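# Flip front cover, snap onto base, place on conveyor

## Task

Flip the front cover so it faces the correct way, press it onto the base until it clicks in place, put the assembled unit on the conveyor belt, and release it so neither gripper is holding it at the end.

## Robot and tools

Robot: two arms, left_arm and right_arm, each with six joints and a parallel gripper. Parts may get a short tug while held, and loose items may be nudged. Nothing may leave the table. Avoid drops, slips, slams, hard hits and very hard pushes, and never let the two arms collide or press on each other.

Frame: every printed gripper pose uses one shared scene frame. The origin sits on the table surface midway between the arms, +z is up, +x points out across the table, and left_arm is on the +y side. The arm names do not match left or right in camera images. Position is in metres, orientation is a wxyz quaternion. The printed hand position can be somewhat wrong, more so when the arm is stretched far. The gripper's fingers point along its own +z and close along its own y. The reported point lies between the finger pads, about 1 cm short of the fingertips.

Tool execute_actions, argument actions: a list that is empty or holds exactly one item. An empty list (LOOK) commands nothing and returns the current state. A motion item is {"rows": [...], "steps": n}, with n from 1 to 15 (default 15), each step 1/30 s. rows holds 1 to 15 rows. Each row is one list of 14 numbers covering both arms, even if only one moves: left_arm waist, shoulder, elbow, wrist pitch, wrist yaw, wrist roll, opening, then the same seven for right_arm. One row is used per step; when rows run out the last one repeats. The six joint values are absolute target angles in radians, in the same form as the Joint positions line, not offsets. Stated ranges per arm: waist -2.618 to 3.054, shoulder 0.000 to 3.142, elbow 0.000 to 3.142, wrist pitch -1.571 to 1.571, wrist yaw -1.571 to 1.571, wrist roll -2.094 to 2.094. A true limit may differ by up to 0.036 rad either way. A call is refused, with nothing sent, if any target is more than 0.036 rad beyond a stated end and also farther out than the joint's last reported angle. Targets past the real end are clipped there, and the result may print "joint sent to its limit" (possibly about an earlier action still running); absence of that line does not prove more travel exists. Opening is an absolute value from -1 (closed) to +1 (fully open, 0.094 m pad gap). A wait item is {"steps": n} without rows, n up to 300; it adds no command and returns once that many steps have gone by since the previous result, counting time spent replying. Optional pictures (boolean) sets whether camera images come back; by default they do.

Motion limits: each step, the target sent to a joint stays within a fixed distance of its measured angle (waist 0.202, shoulder 0.258, elbow 0.238, wrist pitch 0.573, wrist yaw and roll 0.522 rad), and an arm's targets are scaled back if they would move its gripper more than 70 mm from where it is. Big moves therefore take several actions. The simulation runs during thinking and writing, and the arms keep heading for the last row sent until everything is nearly still or a step is HELD; after that only a new action moves them on. Fingers already in motion finish moving.

Gripping: grip_measured reports finger opening on the command scale; each gripper has its own fixed error of up to about 1 mm. Away from -1 and +1, the fingers go to where grip_measured equals the command. To hold a part, command about 0.03 below its grip_measured for a firm hold, less for a gentle one. Pad force tops out near 50 to 62 N (lower on some grippers, and on parts under about 2 mm thick), with a possible brief spike on first contact.

Result lines: the state line shows left_arm | right_arm poses. Joint positions and Joint velocities list each arm's six joints (rad, rad/s) then pad gap (m, m/s). Joint torques follow the same order without the gripper; they are total drive output, nonzero even in free air, and carry per-arm offset, scale and noise, so treat them as rough. "joint command not followed" means a clearance check altered or blocked some joint targets; the rest of the row still ran. HELD marks steps where all or part of the row was withheld. MOTOR HOT appears from 75 °C; at 90 °C that arm halts for 10 s, and at 100 °C its motors and gripper go limp and the arm drops, so set loads down rather than holding them idle. OVER-TEMPERATURE FAULT reports such stops.

Tool zoom_image: camera (cam_head_left, cam_head_right, cam_high, cam_low, cam_left_wrist, cam_right_wrist) and region [x0, y0, x1, y1] in pixels of that camera's latest image, origin top-left, at most 504 by 504. Head, high and low images are 504x504; wrist images are 616x616.

Tool finished_scene, argument scene (the current scene's number): ends and grades the scene permanently, and the result states whether the goal held; the result may give a new task. Call it only after the cover is flipped, snapped on, the unit rests on the conveyor, and both grippers have released. A reply with no tool call ends everything. Faster, smoother, lower-effort work is better.

Each tool is called after "Emit:" as name([rows], argument=value, ...), one row to a line, values as JSON.

## Session

Emit:
execute_actions(actions=[])

Scene clock: 0.00 s of 7280.00 s.
left_arm: end_effector_position=(+0.3253, +0.0443, +0.2544) grip_measured=+1.000 end_effector_quat_wxyz=(+0.474, +0.756, +0.452, -0.013) | right_arm: end_effector_position=(+0.6879, -0.3264, +0.1976) grip_measured=+1.000 end_effector_quat_wxyz=(+0.736, -0.336, +0.557, +0.188)
Joint positions: left_arm=[-0.204  1.297  1.173 -0.655  0.671  1.555  0.094] | right_arm=[-0.136  2.63   1.978  0.991 -1.086  0.009  0.094]
Joint velocities: left_arm=[ 0.002 -0.012 -0.002  0.037 -0.051  0.022  0.   ] | right_arm=[ 0.002  0.007 -0.012 -0.007  0.007  0.007  0.   ]
Joint torques (N m, as the arm reports them, + toward a larger angle): no reading
Motor temperatures (°C, as the motors report them): left_arm=[22 23 23 25 24 25] | right_arm=[21 24 23 24 25 22]

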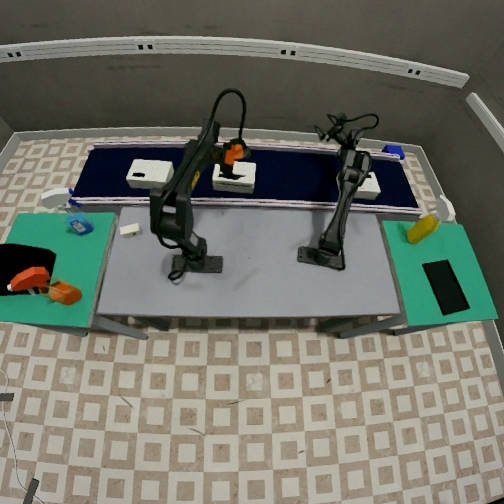

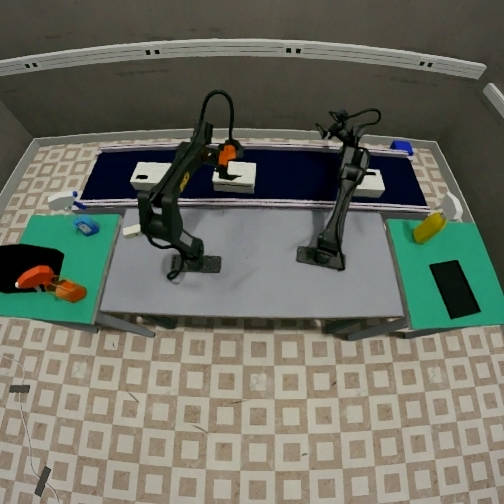

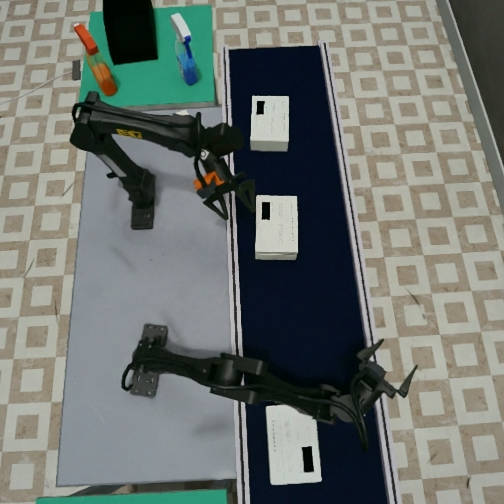

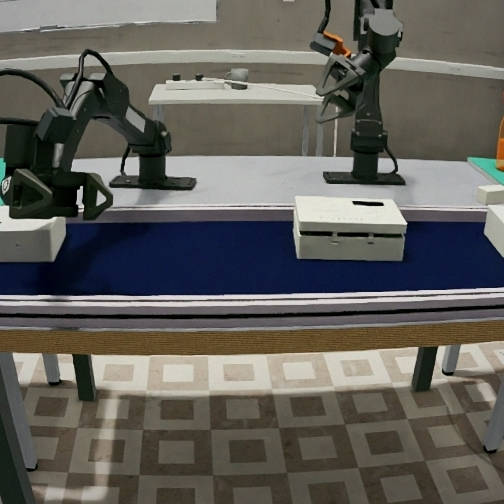

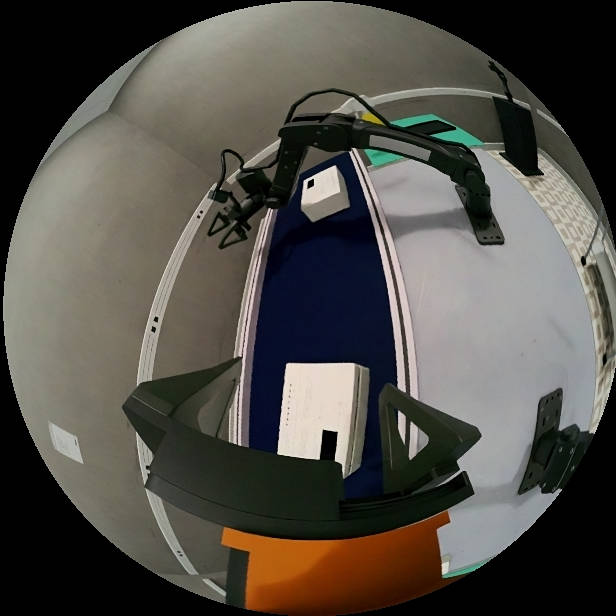

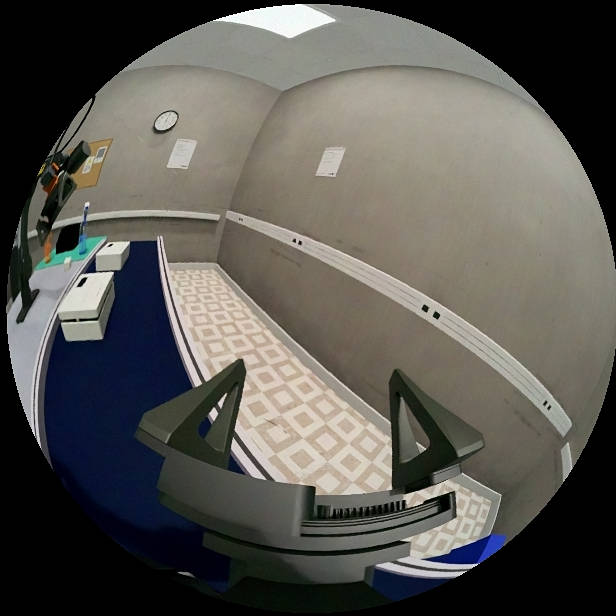

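Emit:
zoom_image(camera="cam_low", region=[260, 170, 440, 290])

Emit:
zoom_image(camera="cam_high", region=[200, 80, 380, 290])

Emit:
zoom_image(camera="cam_right_wrist", region=[30, 220, 170, 360])

Region (260, 170, 440, 290) of cam_low's 504x504 image, scaled by 2.800, with more detail than that image has.

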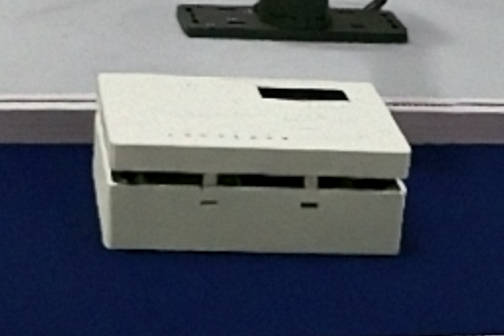

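Region (200, 80, 380, 290) of cam_high's 504x504 image, scaled by 2.400, with more detail than that image has; it fills the left 432 columns of this view, and the rest is white.

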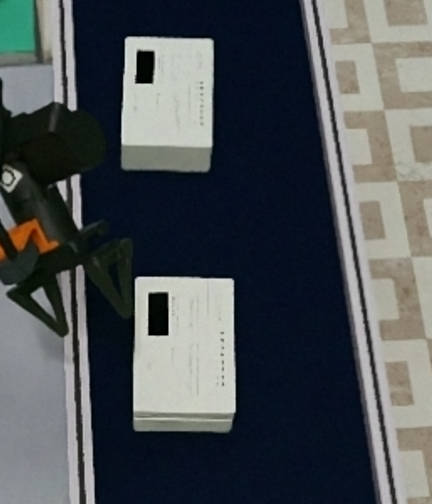

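Region (30, 220, 170, 360) of cam_right_wrist's 616x616 image, scaled by 3.600, with more detail than that image has.

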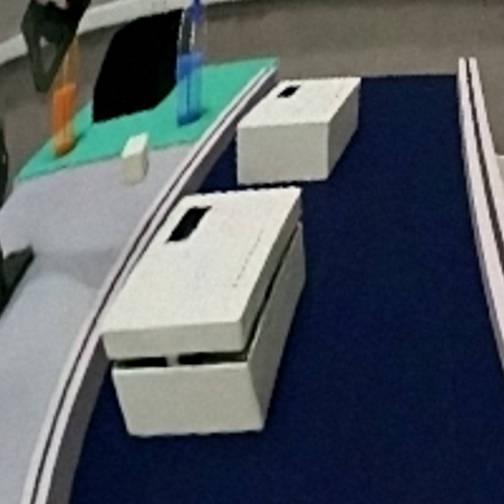

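Emit:
execute_actions([
  {"rows":[[-0.2,1.6,1.6,-1.55,0,0,1,0,1.2,1.2,-1.0,0,0,1]]},
], pictures=false)

Emit:
execute_actions([
  {"steps":90},
])

Scene clock: 13.00 s of 7280.00 s.
left_arm: end_effector_position=(+0.2893, +0.1598, +0.1842) grip_measured=+1.000 end_effector_quat_wxyz=(+0.018, +0.210, +0.977, -0.016) | right_arm: end_effector_position=(+0.5144, -0.3337, +0.1393) grip_measured=+1.000 end_effector_quat_wxyz=(+0.381, +0.052, +0.922, +0.040)
Joint positions: left_arm=[-0.205  1.617  1.577 -1.495  0.032  0.202  0.094] | right_arm=[ 0.011  1.711  1.213 -0.299 -0.154  0.004  0.094]
Joint velocities: left_arm=[-0.007 -0.012  0.017 -0.33  -0.183 -1.341  0.   ] | right_arm=[-0.105 -1.556 -0.139 -2.308  0.681 -0.081  0.   ]
Joint torques (N m, as the arm reports them, + toward a larger angle): left_arm=[ 0.39 -7.25  7.46  0.51 -0.11 -0.12] | right_arm=[ -0.24 -12.02   8.88   1.37  -0.08  -0.01]
Motor temperatures (°C, as the motors report them): left_arm=[22 24 25 26 24 25] | right_arm=[21 35 25 26 25 22]
Steps of this call (steps 1 to 90: nothing new was sent; then 9.50 s passed at rest; steps 91 to 105: all 15 steps of this action). Readings (joint positions):
91: left_arm=[-0.207 1.331 1.221 -0.748 0.603 1.479] | right_arm=[-0.124 2.590 1.924 0.923 -1.005 0.004]
92: left_arm=[-0.208 1.399 1.313 -0.870 0.508 1.380] | right_arm=[-0.109 2.517 1.825 0.798 -0.894 0.004]
94: left_arm=[-0.207 1.543 1.482 -1.055 0.326 1.181] | right_arm=[-0.058 2.360 1.645 0.570 -0.685 0.004]
98: left_arm=[-0.205 1.625 1.563 -1.308 0.129 0.783] | right_arm=[0.027 2.088 1.386 0.247 -0.412 0.004]
105: the state above

Scene clock: 16.00 s of 7280.00 s.
left_arm: end_effector_position=(+0.2812, +0.1653, +0.1839) grip_measured=+1.000 end_effector_quat_wxyz=(-0.001, +0.113, +0.994, -0.005) | right_arm: end_effector_position=(+0.3460, -0.3316, +0.2220) grip_measured=+1.000 end_effector_quat_wxyz=(+0.292, +0.083, +0.952, -0.020)
Joint positions: left_arm=[-0.205  1.617  1.577 -1.531  0.011  0.006  0.094] | right_arm=[ 0.009  1.196  1.21  -0.99  -0.01   0.004  0.094]
Joint velocities: left_arm=[-0.007  0.002  0.007 -0.022 -0.037  0.007  0.   ] | right_arm=[-0.012 -0.012 -0.012  0.007  0.037 -0.095  0.   ]
Joint torques (N m, as the arm reports them, + toward a larger angle): left_arm=[ 0.39 -6.94  7.31  0.36 -0.1  -0.13] | right_arm=[-0.78 -3.56  7.39  0.88  0.09 -0.03]
Motor temperatures (°C, as the motors report them): left_arm=[22 24 25 26 24 25] | right_arm=[21 34 25 26 25 22]
Steps of this call (steps 1 to 45: the robot went on to your last target; steps 46 to 90: nothing new was sent). Readings (joint positions):
1: left_arm=[-0.205 1.617 1.577 -1.503 0.027 0.163] | right_arm=[0.010 1.657 1.211 -0.373 -0.134 0.004]
2: left_arm=[-0.205 1.617 1.577 -1.509 0.024 0.131] | right_arm=[0.009 1.603 1.210 -0.444 -0.117 0.004]
4: left_arm=[-0.205 1.617 1.577 -1.518 0.019 0.086] | right_arm=[0.009 1.493 1.210 -0.571 -0.091 0.004]
8: left_arm=[-0.205 1.617 1.577 -1.527 0.014 0.038] | right_arm=[0.009 1.264 1.210 -0.780 -0.049 0.004]
90: the state above
All arms were judged still, so your last target was given up. Only a new action makes them travel on or press farther. Fingers that are still opening or closing keep moving.

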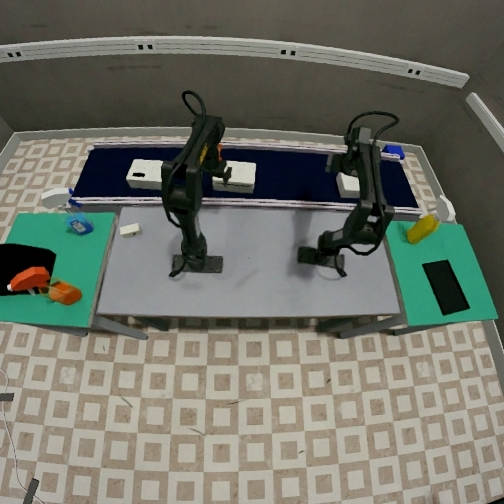

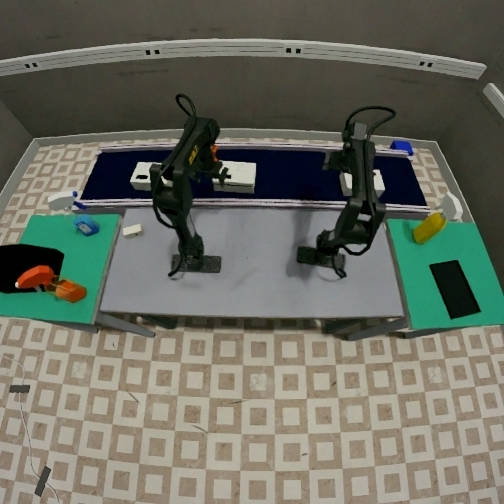

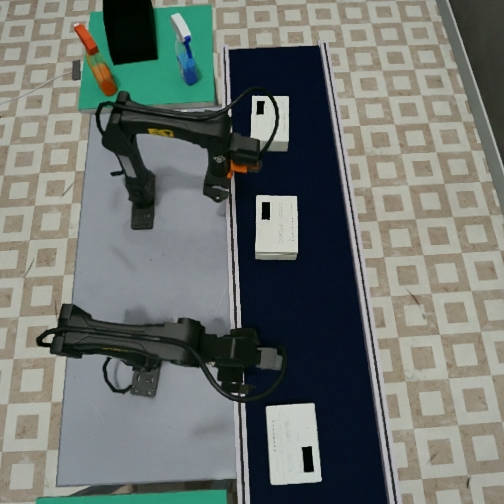

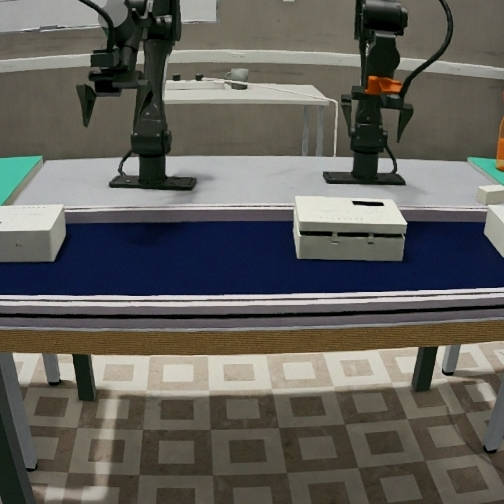

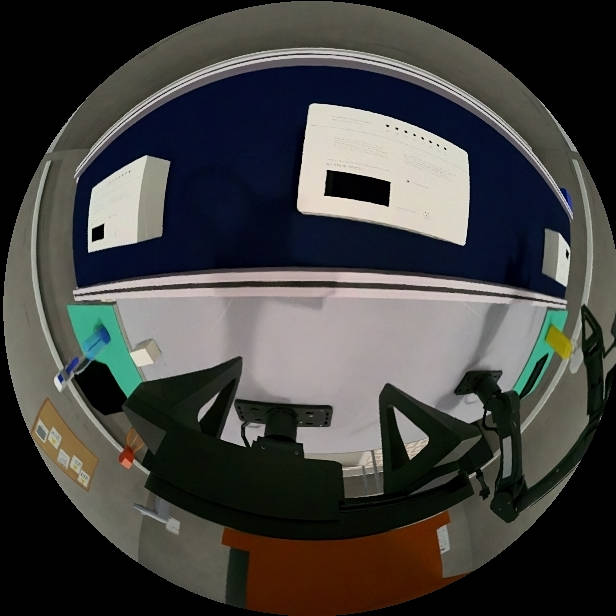

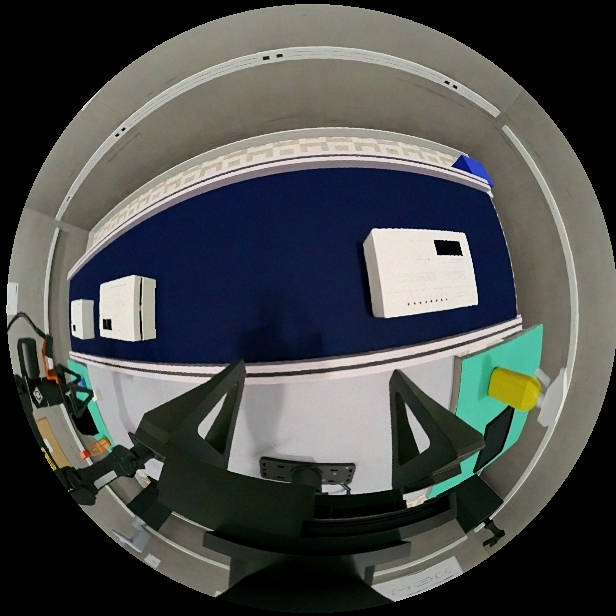

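Emit:
zoom_image(camera="cam_left_wrist", region=[280, 90, 480, 260])

Emit:
zoom_image(camera="cam_right_wrist", region=[60, 260, 170, 360])

Region (280, 90, 480, 260) of cam_left_wrist's 616x616 image, scaled by 2.520, with more detail than that image has; it fills the top 428 rows of this view, and the rest is white.

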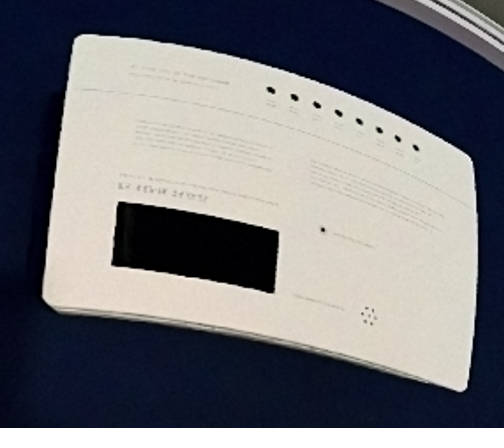

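Region (60, 260, 170, 360) of cam_right_wrist's 616x616 image, scaled by 4.582, with more detail than that image has; it fills the top 458 rows of this view, and the rest is white.

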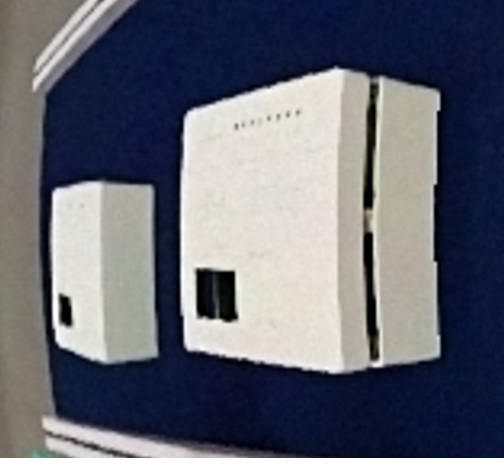

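Emit:
execute_actions([
  {"rows":[[-0.21,1.64,1.63,-1.53,0,0.2,0.8,0,1.2,1.2,-1.0,0,0,1],[-0.21,1.68,1.66,-1.52,0,0.3,0.6,0,1.2,1.2,-1.0,0,0,1],[-0.22,1.72,1.69,-1.5,0,0.4,0.4,0,1.2,1.2,-1.0,0,0,1],[-0.22,1.76,1.72,-1.49,0,0.5,0.2,0,1.2,1.2,-1.0,0,0,1],[-0.23,1.8,1.74,-1.47,0,0.6,0,0,1.2,1.2,-1.0,0,0,1],[-0.24,1.84,1.76,-1.45,0,0.7,-0.1,0,1.2,1.2,-1.0,0,0,1],[-0.25,1.88,1.79,-1.44,0,0.8,-0.2,0,1.2,1.2,-1.0,0,0,1],[-0.25,1.915,1.805,-1.42,0,1.3,-0.2,0,1.2,1.2,-1.0,0,0,1]]},
], pictures=false)

Emit:
execute_actions([
  {"steps":25},
])

Scene clock: 34.07 s of 7280.00 s.
left_arm: end_effector_position=(+0.3579, +0.1339, +0.1360) grip_measured=-0.198 end_effector_quat_wxyz=(-0.010, +0.632, +0.775, -0.008) | right_arm: end_effector_position=(+0.3460, -0.3316, +0.2220) grip_measured=+1.000 end_effector_quat_wxyz=(+0.292, +0.083, +0.952, -0.020)
Joint positions: left_arm=[-0.246  1.942  1.78  -1.433  0.006  1.106  0.038] | right_arm=[ 0.009  1.196  1.21  -0.99  -0.01   0.004  0.094]
Joint velocities: left_arm=[-0.002 -0.125  0.017 -0.066 -0.066  1.194  0.001] | right_arm=[-0.002 -0.002 -0.017  0.081 -0.095 -0.051  0.   ]
Joint torques (N m, as the arm reports them, + toward a larger angle): left_arm=[-0.36 -9.98  7.64  0.56 -0.04  0.  ] | right_arm=[-0.77 -3.54  7.37  0.88  0.09 -0.02]
Motor temperatures (°C, as the motors report them): left_arm=[22 26 27 25 24 25] | right_arm=[21 28 25 26 25 22]
Steps of this call (steps 1 to 90: nothing new was sent; then 14.57 s passed at rest; steps 91 to 105: all 15 steps of this action). Readings (joint positions):
91: left_arm=[-0.205 1.620 1.582 -1.534 0.011 0.035] | right_arm=[0.009 1.196 1.210 -0.990 -0.010 0.004]
92: left_arm=[-0.205 1.631 1.598 -1.538 0.010 0.082] | right_arm=[0.009 1.196 1.210 -0.990 -0.010 0.004]
94: left_arm=[-0.206 1.676 1.656 -1.538 0.009 0.206] | right_arm=[0.009 1.196 1.210 -0.990 -0.010 0.004]
98: left_arm=[-0.227 1.828 1.762 -1.496 0.006 0.537] | right_arm=[0.009 1.196 1.210 -0.990 -0.010 0.004]
105: the state above

Scene clock: 34.90 s of 7280.00 s.
left_arm: end_effector_position=(+0.3578, +0.1342, +0.1394) grip_measured=-0.198 end_effector_quat_wxyz=(-0.005, +0.701, +0.713, -0.005) | right_arm: end_effector_position=(+0.3460, -0.3316, +0.2220) grip_measured=+1.000 end_effector_quat_wxyz=(+0.292, +0.083, +0.952, -0.020)
Joint positions: left_arm=[-0.246  1.932  1.78  -1.433  0.004  1.293  0.038] | right_arm=[ 0.009  1.196  1.21  -0.99  -0.01   0.004  0.094]
Joint velocities: left_arm=[-0.002 -0.007 -0.002 -0.007 -0.007 -0.095  0.   ] | right_arm=[ 0.002  0.002 -0.012  0.007  0.007 -0.11   0.   ]
Joint torques (N m, as the arm reports them, + toward a larger angle): left_arm=[-0.32 -9.69  7.52  0.66 -0.06  0.05] | right_arm=[-0.76 -3.54  7.38  0.88  0.09 -0.02]
Motor temperatures (°C, as the motors report them): left_arm=[22 26 27 25 24 25] | right_arm=[21 28 25 26 25 22]
Steps of this call (steps 1 to 25: the robot went on to your last target). Readings (joint positions):
1: left_arm=[-0.246 1.939 1.780 -1.433 0.006 1.143] | right_arm=[0.009 1.196 1.210 -0.990 -0.010 0.004]
2: left_arm=[-0.246 1.936 1.780 -1.433 0.006 1.174] | right_arm=[0.009 1.196 1.210 -0.990 -0.010 0.004]
4: left_arm=[-0.246 1.933 1.780 -1.433 0.005 1.217] | right_arm=[0.009 1.196 1.210 -0.990 -0.010 0.004]
8: left_arm=[-0.246 1.932 1.780 -1.433 0.005 1.262] | right_arm=[0.009 1.196 1.210 -0.990 -0.010 0.004]
25: the state above

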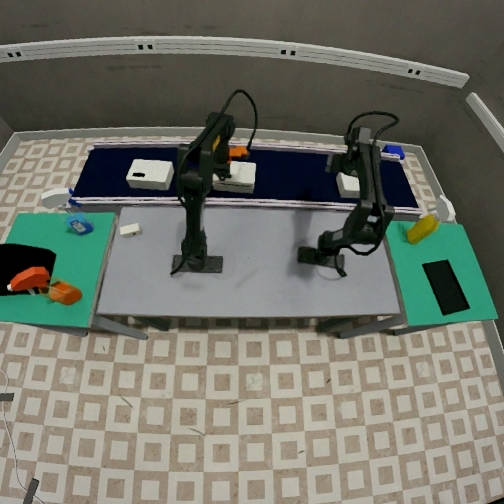

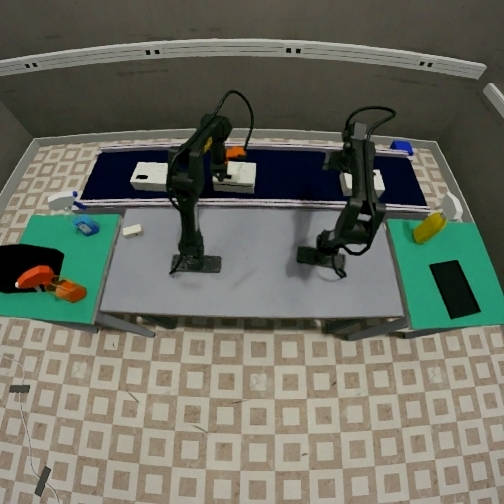

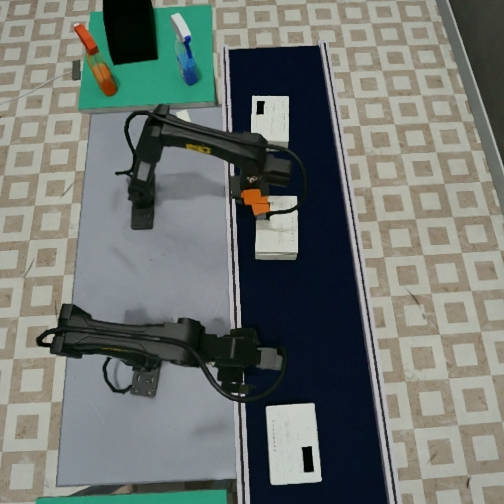

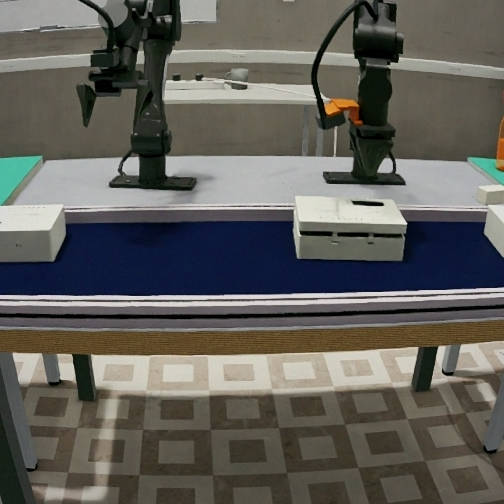

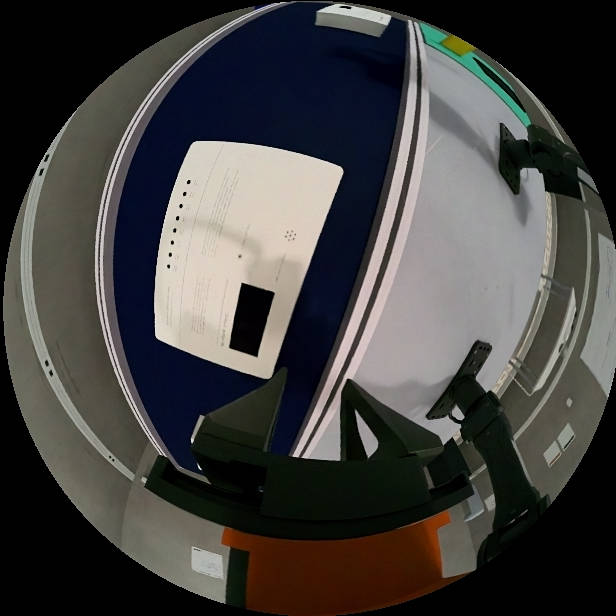

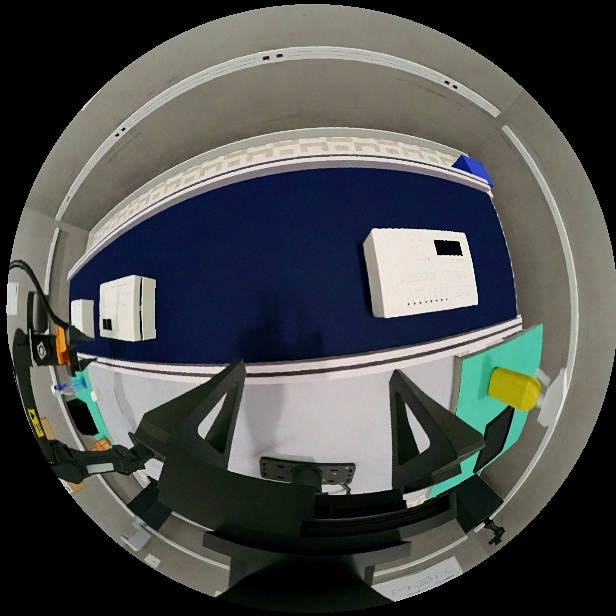

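Emit:
execute_actions([
  {"rows":[[-0.255,1.94,1.83,-1.41,0,1.33,-0.2,0,1.2,1.2,-1.0,0,0,1],[-0.26,1.96,1.85,-1.4,0,1.36,-0.2,0,1.2,1.2,-1.0,0,0,1],[-0.265,1.98,1.87,-1.39,0,1.39,-0.2,0,1.2,1.2,-1.0,0,0,1],[-0.27,2.0,1.89,-1.38,0,1.42,-0.2,0,1.2,1.2,-1.0,0,0,1],[-0.27,2.02,1.9,-1.375,0,1.42,-0.2,0,1.2,1.2,-1.0,0,0,1],[-0.27,2.04,1.91,-1.375,0,1.42,-0.2,0,1.2,1.2,-1.0,0,0,1],[-0.27,2.056,1.913,-1.372,0,1.425,-0.2,0,1.2,1.2,-1.0,0,0,1]]},
], pictures=false)

Emit:
execute_actions([
  {"steps":15},
])

Scene clock: 45.33 s of 7280.00 s.
left_arm: end_effector_position=(+0.3943, +0.1175, +0.1198) grip_measured=-0.198 end_effector_quat_wxyz=(+0.007, +0.748, +0.663, +0.003) | right_arm: end_effector_position=(+0.3460, -0.3316, +0.2220) grip_measured=+1.000 end_effector_quat_wxyz=(+0.292, +0.083, +0.952, -0.020)
Joint positions: left_arm=[-0.263  2.066  1.895 -1.385  0.003  1.411  0.038] | right_arm=[ 0.009  1.196  1.21  -0.99  -0.01   0.004  0.094]
Joint velocities: left_arm=[ 0.012 -0.007 -0.007 -0.022  0.037  0.066  0.001] | right_arm=[-0.022  0.002 -0.012  0.022  0.007 -0.051  0.   ]
Joint torques (N m, as the arm reports them, + toward a larger angle): left_arm=[ -0.67 -10.31   7.23   0.74  -0.04   0.  ] | right_arm=[-0.77 -3.54  7.37  0.88  0.09 -0.02]
Motor temperatures (°C, as the motors report them): left_arm=[22 28 27 25 24 25] | right_arm=[21 27 25 27 25 22]
Steps of this call (steps 1 to 15: the robot went on to your last target; steps 16 to 90: nothing new was sent; then 6.93 s passed at rest; steps 91 to 105: all 15 steps of this action). Readings (joint positions):
91: left_arm=[-0.246 1.933 1.785 -1.433 0.004 1.298] | right_arm=[0.009 1.196 1.210 -0.990 -0.010 0.004]
92: left_arm=[-0.246 1.939 1.796 -1.433 0.004 1.308] | right_arm=[0.009 1.196 1.210 -0.990 -0.010 0.004]
94: left_arm=[-0.249 1.960 1.836 -1.429 0.003 1.339] | right_arm=[0.009 1.196 1.210 -0.990 -0.010 0.004]
98: left_arm=[-0.261 2.022 1.894 -1.397 0.003 1.385] | right_arm=[0.009 1.196 1.210 -0.990 -0.010 0.004]
105: the state above

Scene clock: 45.83 s of 7280.00 s.
left_arm: end_effector_position=(+0.3943, +0.1175, +0.1198) grip_measured=-0.198 end_effector_quat_wxyz=(+0.007, +0.750, +0.661, +0.003) | right_arm: end_effector_position=(+0.3460, -0.3316, +0.2220) grip_measured=+1.000 end_effector_quat_wxyz=(+0.292, +0.083, +0.952, -0.020)
Joint positions: left_arm=[-0.263  2.066  1.895 -1.385  0.003  1.418  0.038] | right_arm=[ 0.009  1.196  1.21  -0.99  -0.01   0.004  0.094]
Joint velocities: left_arm=[-0.012 -0.012 -0.002 -0.051 -0.007 -0.007 -0.   ] | right_arm=[-0.007 -0.002 -0.007 -0.051 -0.051  0.007  0.   ]
Joint torques (N m, as the arm reports them, + toward a larger angle): left_arm=[ -0.67 -10.17   7.11   0.72  -0.05   0.04] | right_arm=[-0.77 -3.53  7.36  0.88  0.09 -0.02]
Motor temperatures (°C, as the motors report them): left_arm=[22 28 27 25 24 25] | right_arm=[21 27 25 27 25 22]
Steps of this call (steps 1 to 15: the robot went on to your last target). Readings (joint positions):
1: left_arm=[-0.263 2.066 1.895 -1.385 0.003 1.413] | right_arm=[0.009 1.196 1.210 -0.990 -0.010 0.004]
2: left_arm=[-0.263 2.066 1.895 -1.385 0.003 1.414] | right_arm=[0.009 1.196 1.210 -0.990 -0.010 0.004]
4: left_arm=[-0.263 2.066 1.895 -1.385 0.003 1.415] | right_arm=[0.009 1.196 1.210 -0.990 -0.010 0.004]
8: left_arm=[-0.263 2.066 1.895 -1.385 0.003 1.417] | right_arm=[0.009 1.196 1.210 -0.990 -0.010 0.004]
15: the state above
All arms were judged still, so your last target was given up. Only a new action makes them travel on or press farther. Fingers that are still opening or closing keep moving.

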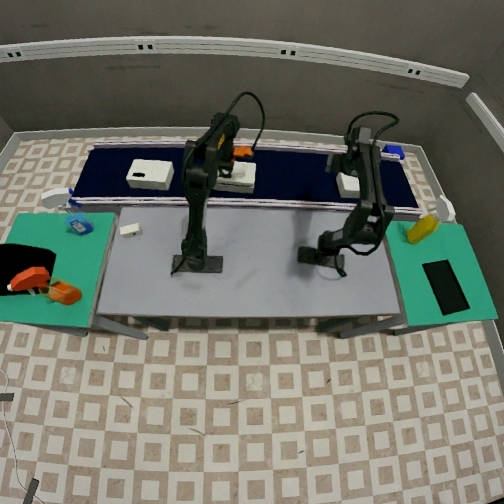

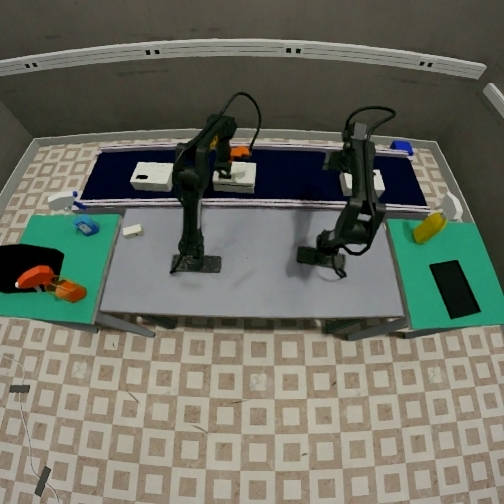

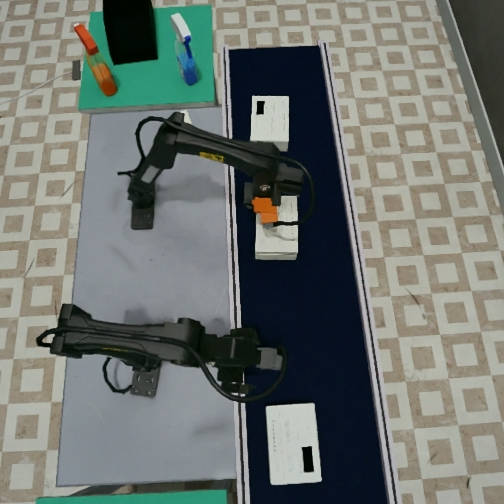

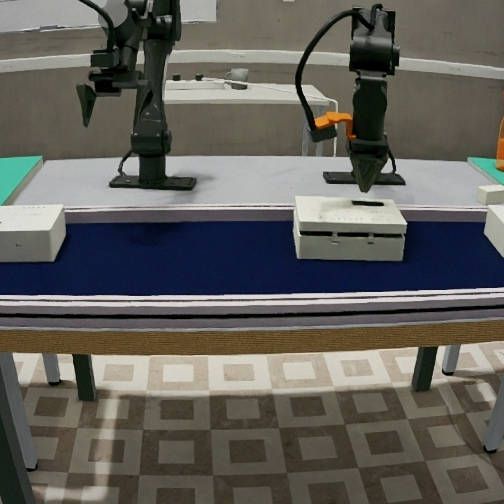

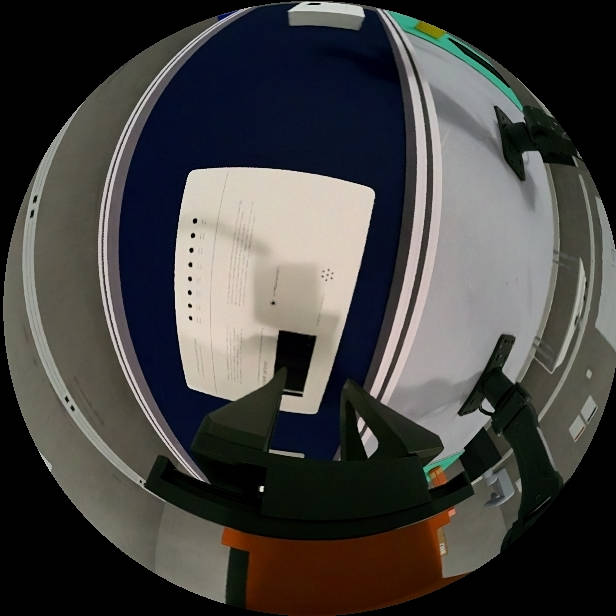

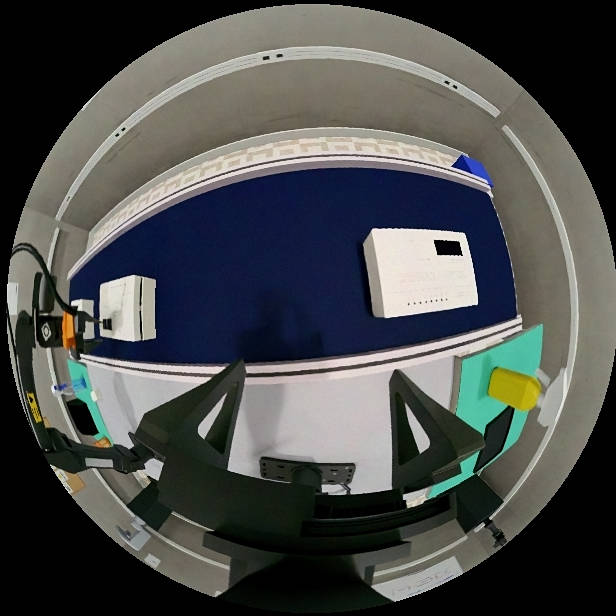

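Emit:
execute_actions([
  {"rows":[[-0.27,2.052,1.895,-1.36,0,1.46,-0.35,0,1.2,1.2,-1.0,0,0,1],[-0.27,2.05,1.88,-1.35,0,1.46,-0.35,0,1.2,1.2,-1.0,0,0,1],[-0.27,2.047,1.865,-1.335,0,1.46,-0.35,0,1.2,1.2,-1.0,0,0,1],[-0.27,2.044,1.85,-1.32,0,1.46,-0.35,0,1.2,1.2,-1.0,0,0,1],[-0.27,2.041,1.835,-1.31,0,1.46,-0.35,0,1.2,1.2,-1.0,0,0,1],[-0.27,2.039,1.82,-1.3,0,1.46,-0.35,0,1.2,1.2,-1.0,0,0,1],[-0.27,2.038,1.808,-1.293,0,1.46,-0.35,0,1.2,1.2,-1.0,0,0,1]]},
])

Emit:
zoom_image(camera="cam_low", region=[280, 150, 430, 270])

Scene clock: 55.67 s of 7280.00 s.
left_arm: end_effector_position=(+0.3921, +0.1181, +0.1031) grip_measured=-0.348 end_effector_quat_wxyz=(+0.006, +0.762, +0.648, +0.002) | right_arm: end_effector_position=(+0.3460, -0.3316, +0.2220) grip_measured=+1.000 end_effector_quat_wxyz=(+0.292, +0.083, +0.952, -0.020)
Joint positions: left_arm=[-0.263  2.056  1.813 -1.316  0.003  1.452  0.031] | right_arm=[ 0.009  1.196  1.21  -0.99  -0.01   0.004  0.094]
Joint velocities: left_arm=[ 0.002 -0.002 -0.002  0.007  0.095 -0.007  0.   ] | right_arm=[-0.017  0.012 -0.012  0.037  0.007  0.066  0.   ]
Joint torques (N m, as the arm reports them, + toward a larger angle): left_arm=[ -0.52 -10.64   5.32   0.78  -0.04   0.04] | right_arm=[-0.76 -3.54  7.37  0.88  0.09 -0.03]
Motor temperatures (°C, as the motors report them): left_arm=[22 30 27 25 24 25] | right_arm=[21 26 25 27 25 22]
Steps of this call (steps 1 to 90: nothing new was sent; then 6.33 s passed at rest; steps 91 to 105: all 15 steps of this action). Readings (joint positions):
91: left_arm=[-0.263 2.066 1.895 -1.384 0.003 1.424] | right_arm=[0.009 1.196 1.210 -0.990 -0.010 0.004]
92: left_arm=[-0.263 2.066 1.895 -1.382 0.003 1.430] | right_arm=[0.009 1.196 1.210 -0.990 -0.010 0.004]
94: left_arm=[-0.263 2.063 1.883 -1.366 0.003 1.438] | right_arm=[0.009 1.196 1.210 -0.990 -0.010 0.004]
98: left_arm=[-0.263 2.056 1.831 -1.334 0.003 1.447] | right_arm=[0.009 1.196 1.210 -0.990 -0.010 0.004]
105: the state above

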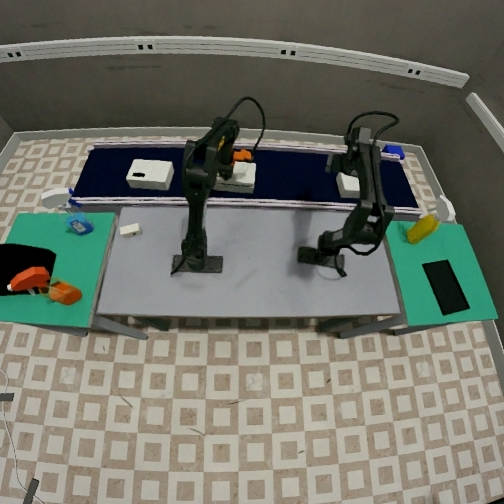

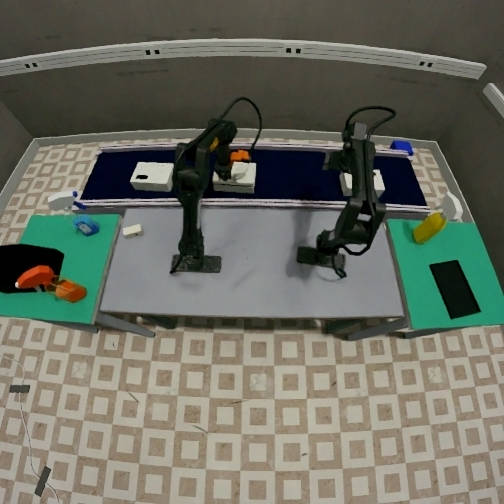

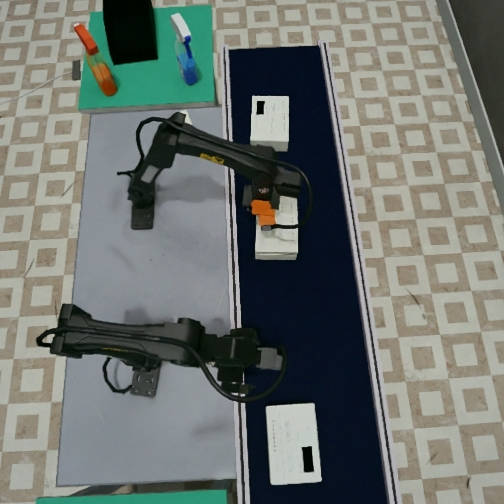

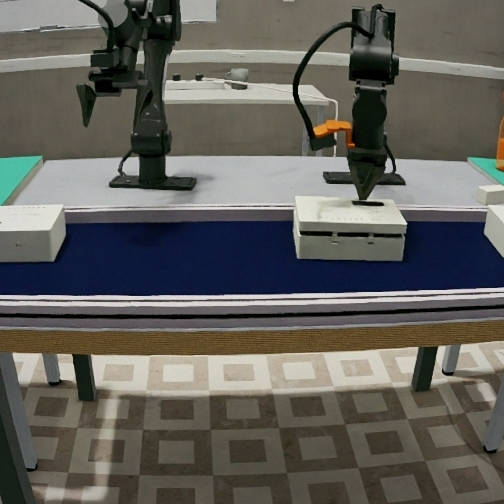

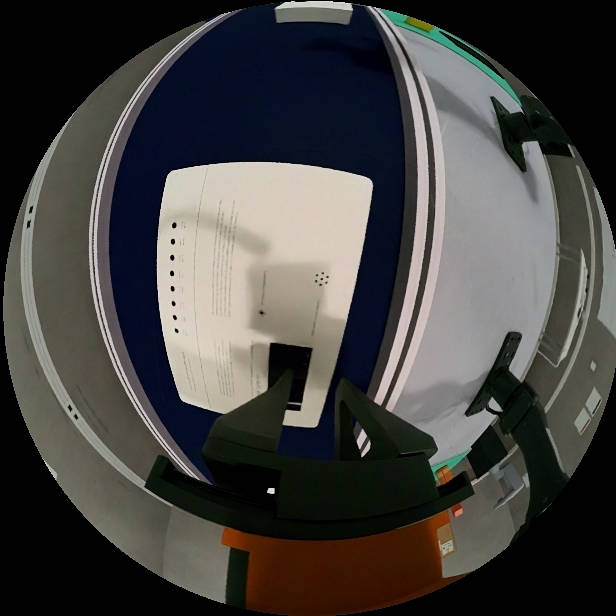

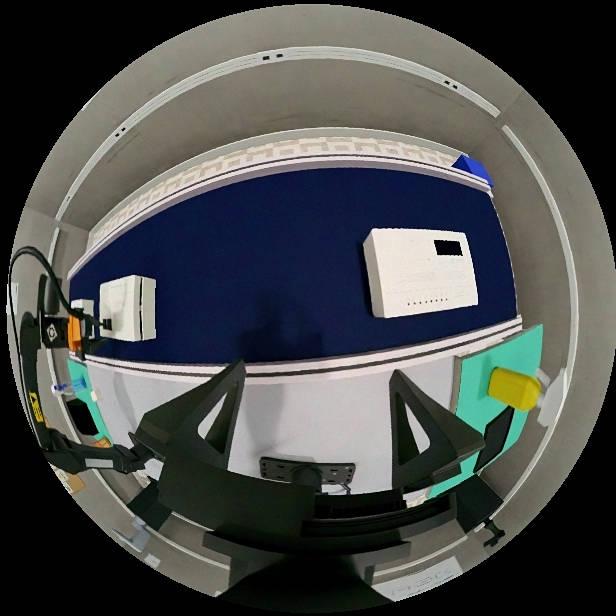

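Region (280, 150, 430, 270) of cam_low's 504x504 image, scaled by 3.360, with more detail than that image has; it fills the top 403 rows of this view, and the rest is white.

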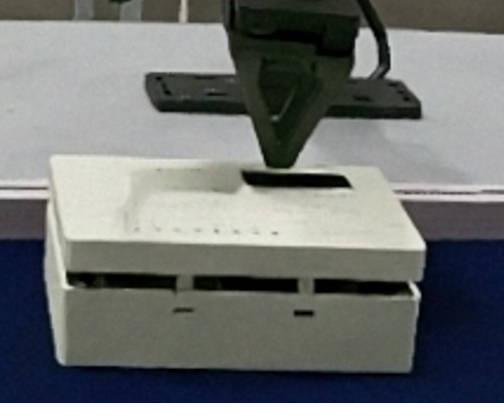

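Emit:
execute_actions([
  {"rows":[[-0.27,2.038,1.795,-1.285,0,1.46,-0.35,0,1.2,1.2,-1.0,0,0,1],[-0.27,2.038,1.785,-1.275,0,1.46,-0.35,0,1.2,1.2,-1.0,0,0,1],[-0.27,2.038,1.775,-1.267,0,1.46,-0.35,0,1.2,1.2,-1.0,0,0,1],[-0.27,2.038,1.765,-1.26,0,1.46,-0.35,0,1.2,1.2,-1.0,0,0,1],[-0.27,2.038,1.755,-1.25,0,1.46,-0.35,0,1.2,1.2,-1.0,0,0,1],[-0.27,2.038,1.745,-1.242,0,1.46,-0.35,0,1.2,1.2,-1.0,0,0,1],[-0.27,2.038,1.735,-1.235,0,1.46,-0.35,0,1.2,1.2,-1.0,0,0,1],[-0.27,2.038,1.728,-1.23,0,1.46,-0.35,0,1.2,1.2,-1.0,0,0,1]]},
])

Emit:
zoom_image(camera="cam_low", region=[280, 150, 430, 270])

Scene clock: 65.90 s of 7280.00 s.
left_arm: end_effector_position=(+0.3908, +0.1182, +0.0925) grip_measured=-0.348 end_effector_quat_wxyz=(+0.010, +0.762, +0.647, +0.005) | right_arm: end_effector_position=(+0.3460, -0.3316, +0.2220) grip_measured=+1.000 end_effector_quat_wxyz=(+0.292, +0.083, +0.952, -0.020)
Joint positions: left_arm=[-0.264  2.041  1.749 -1.257  0.003  1.454  0.031] | right_arm=[ 0.009  1.196  1.21  -0.99  -0.01   0.004  0.094]
Joint velocities: left_arm=[ 0.007  0.002 -0.007  0.007 -0.022 -0.037  0.   ] | right_arm=[-0.007  0.012 -0.002 -0.066  0.007 -0.022  0.   ]
Joint torques (N m, as the arm reports them, + toward a larger angle): left_arm=[-0.3  -9.58  4.12  0.86 -0.07  0.03] | right_arm=[-0.77 -3.55  7.37  0.88  0.09 -0.02]
Motor temperatures (°C, as the motors report them): left_arm=[22 31 27 25 24 25] | right_arm=[21 26 25 27 25 22]
Steps of this call (steps 1 to 15: the robot went on to your last target; steps 16 to 90: nothing new was sent; then 6.73 s passed at rest; steps 91 to 105: all 15 steps of this action). Readings (joint positions):
91: left_arm=[-0.263 2.056 1.812 -1.307 0.003 1.454] | right_arm=[0.009 1.196 1.210 -0.990 -0.010 0.004]
92: left_arm=[-0.263 2.055 1.808 -1.304 0.003 1.454] | right_arm=[0.009 1.196 1.210 -0.990 -0.010 0.004]
94: left_arm=[-0.263 2.054 1.793 -1.293 0.003 1.454] | right_arm=[0.009 1.196 1.210 -0.990 -0.010 0.004]
98: left_arm=[-0.264 2.049 1.761 -1.268 0.003 1.454] | right_arm=[0.009 1.196 1.210 -0.990 -0.010 0.004]
105: the state above

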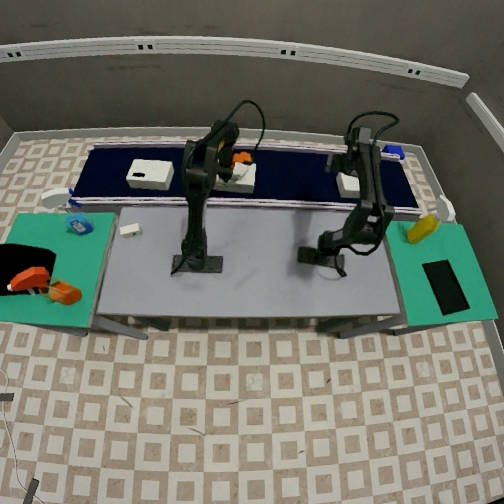

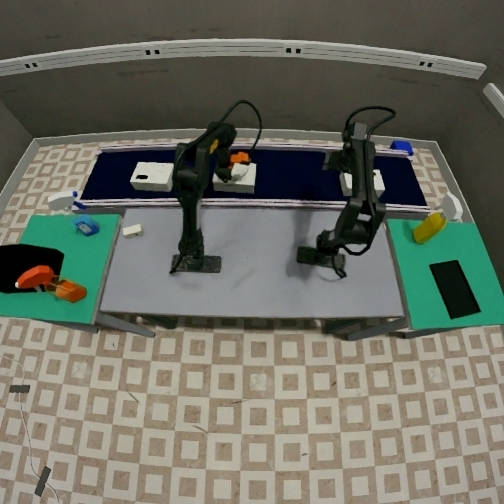

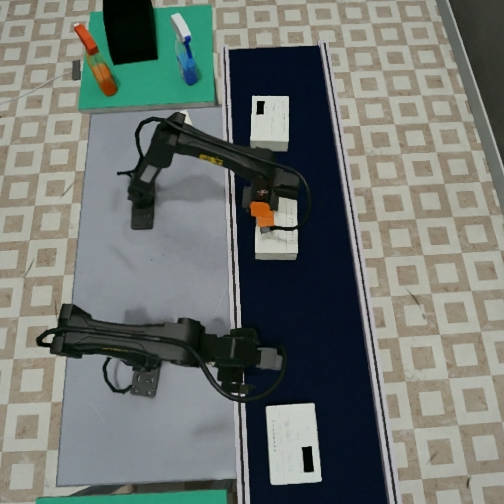

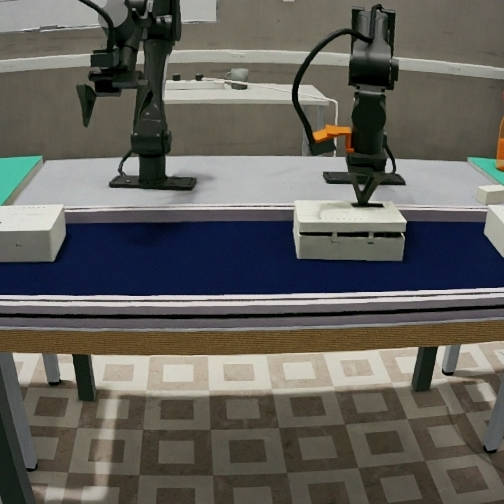

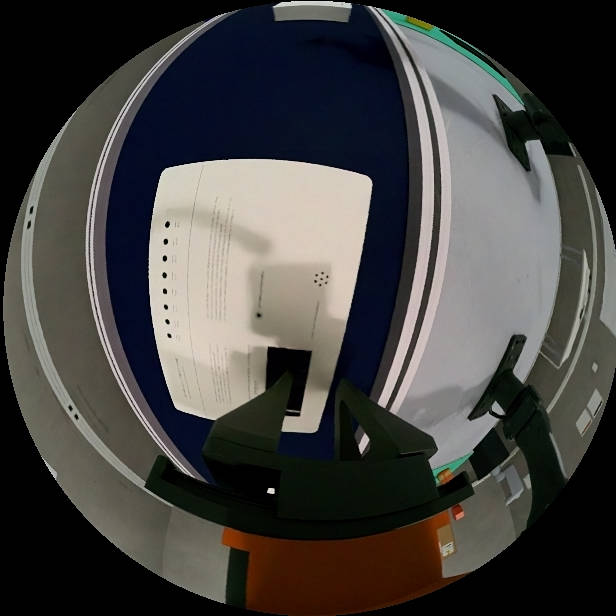

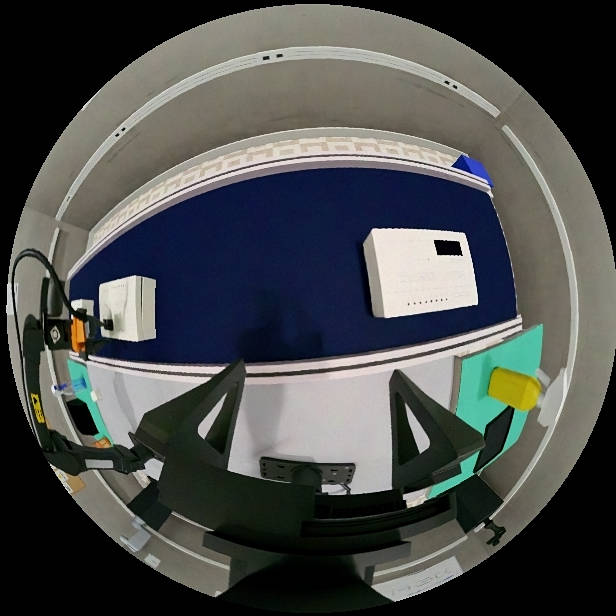

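Region (280, 150, 430, 270) of cam_low's 504x504 image, scaled by 3.360, with more detail than that image has; it fills the top 403 rows of this view, and the rest is white.

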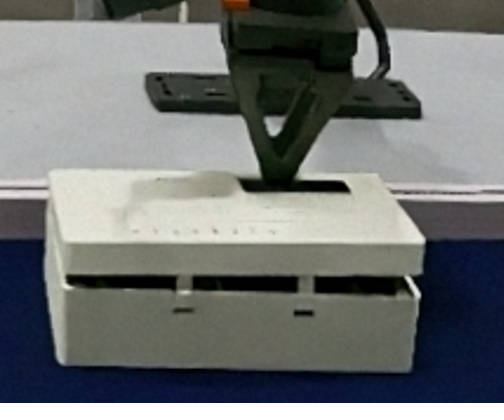

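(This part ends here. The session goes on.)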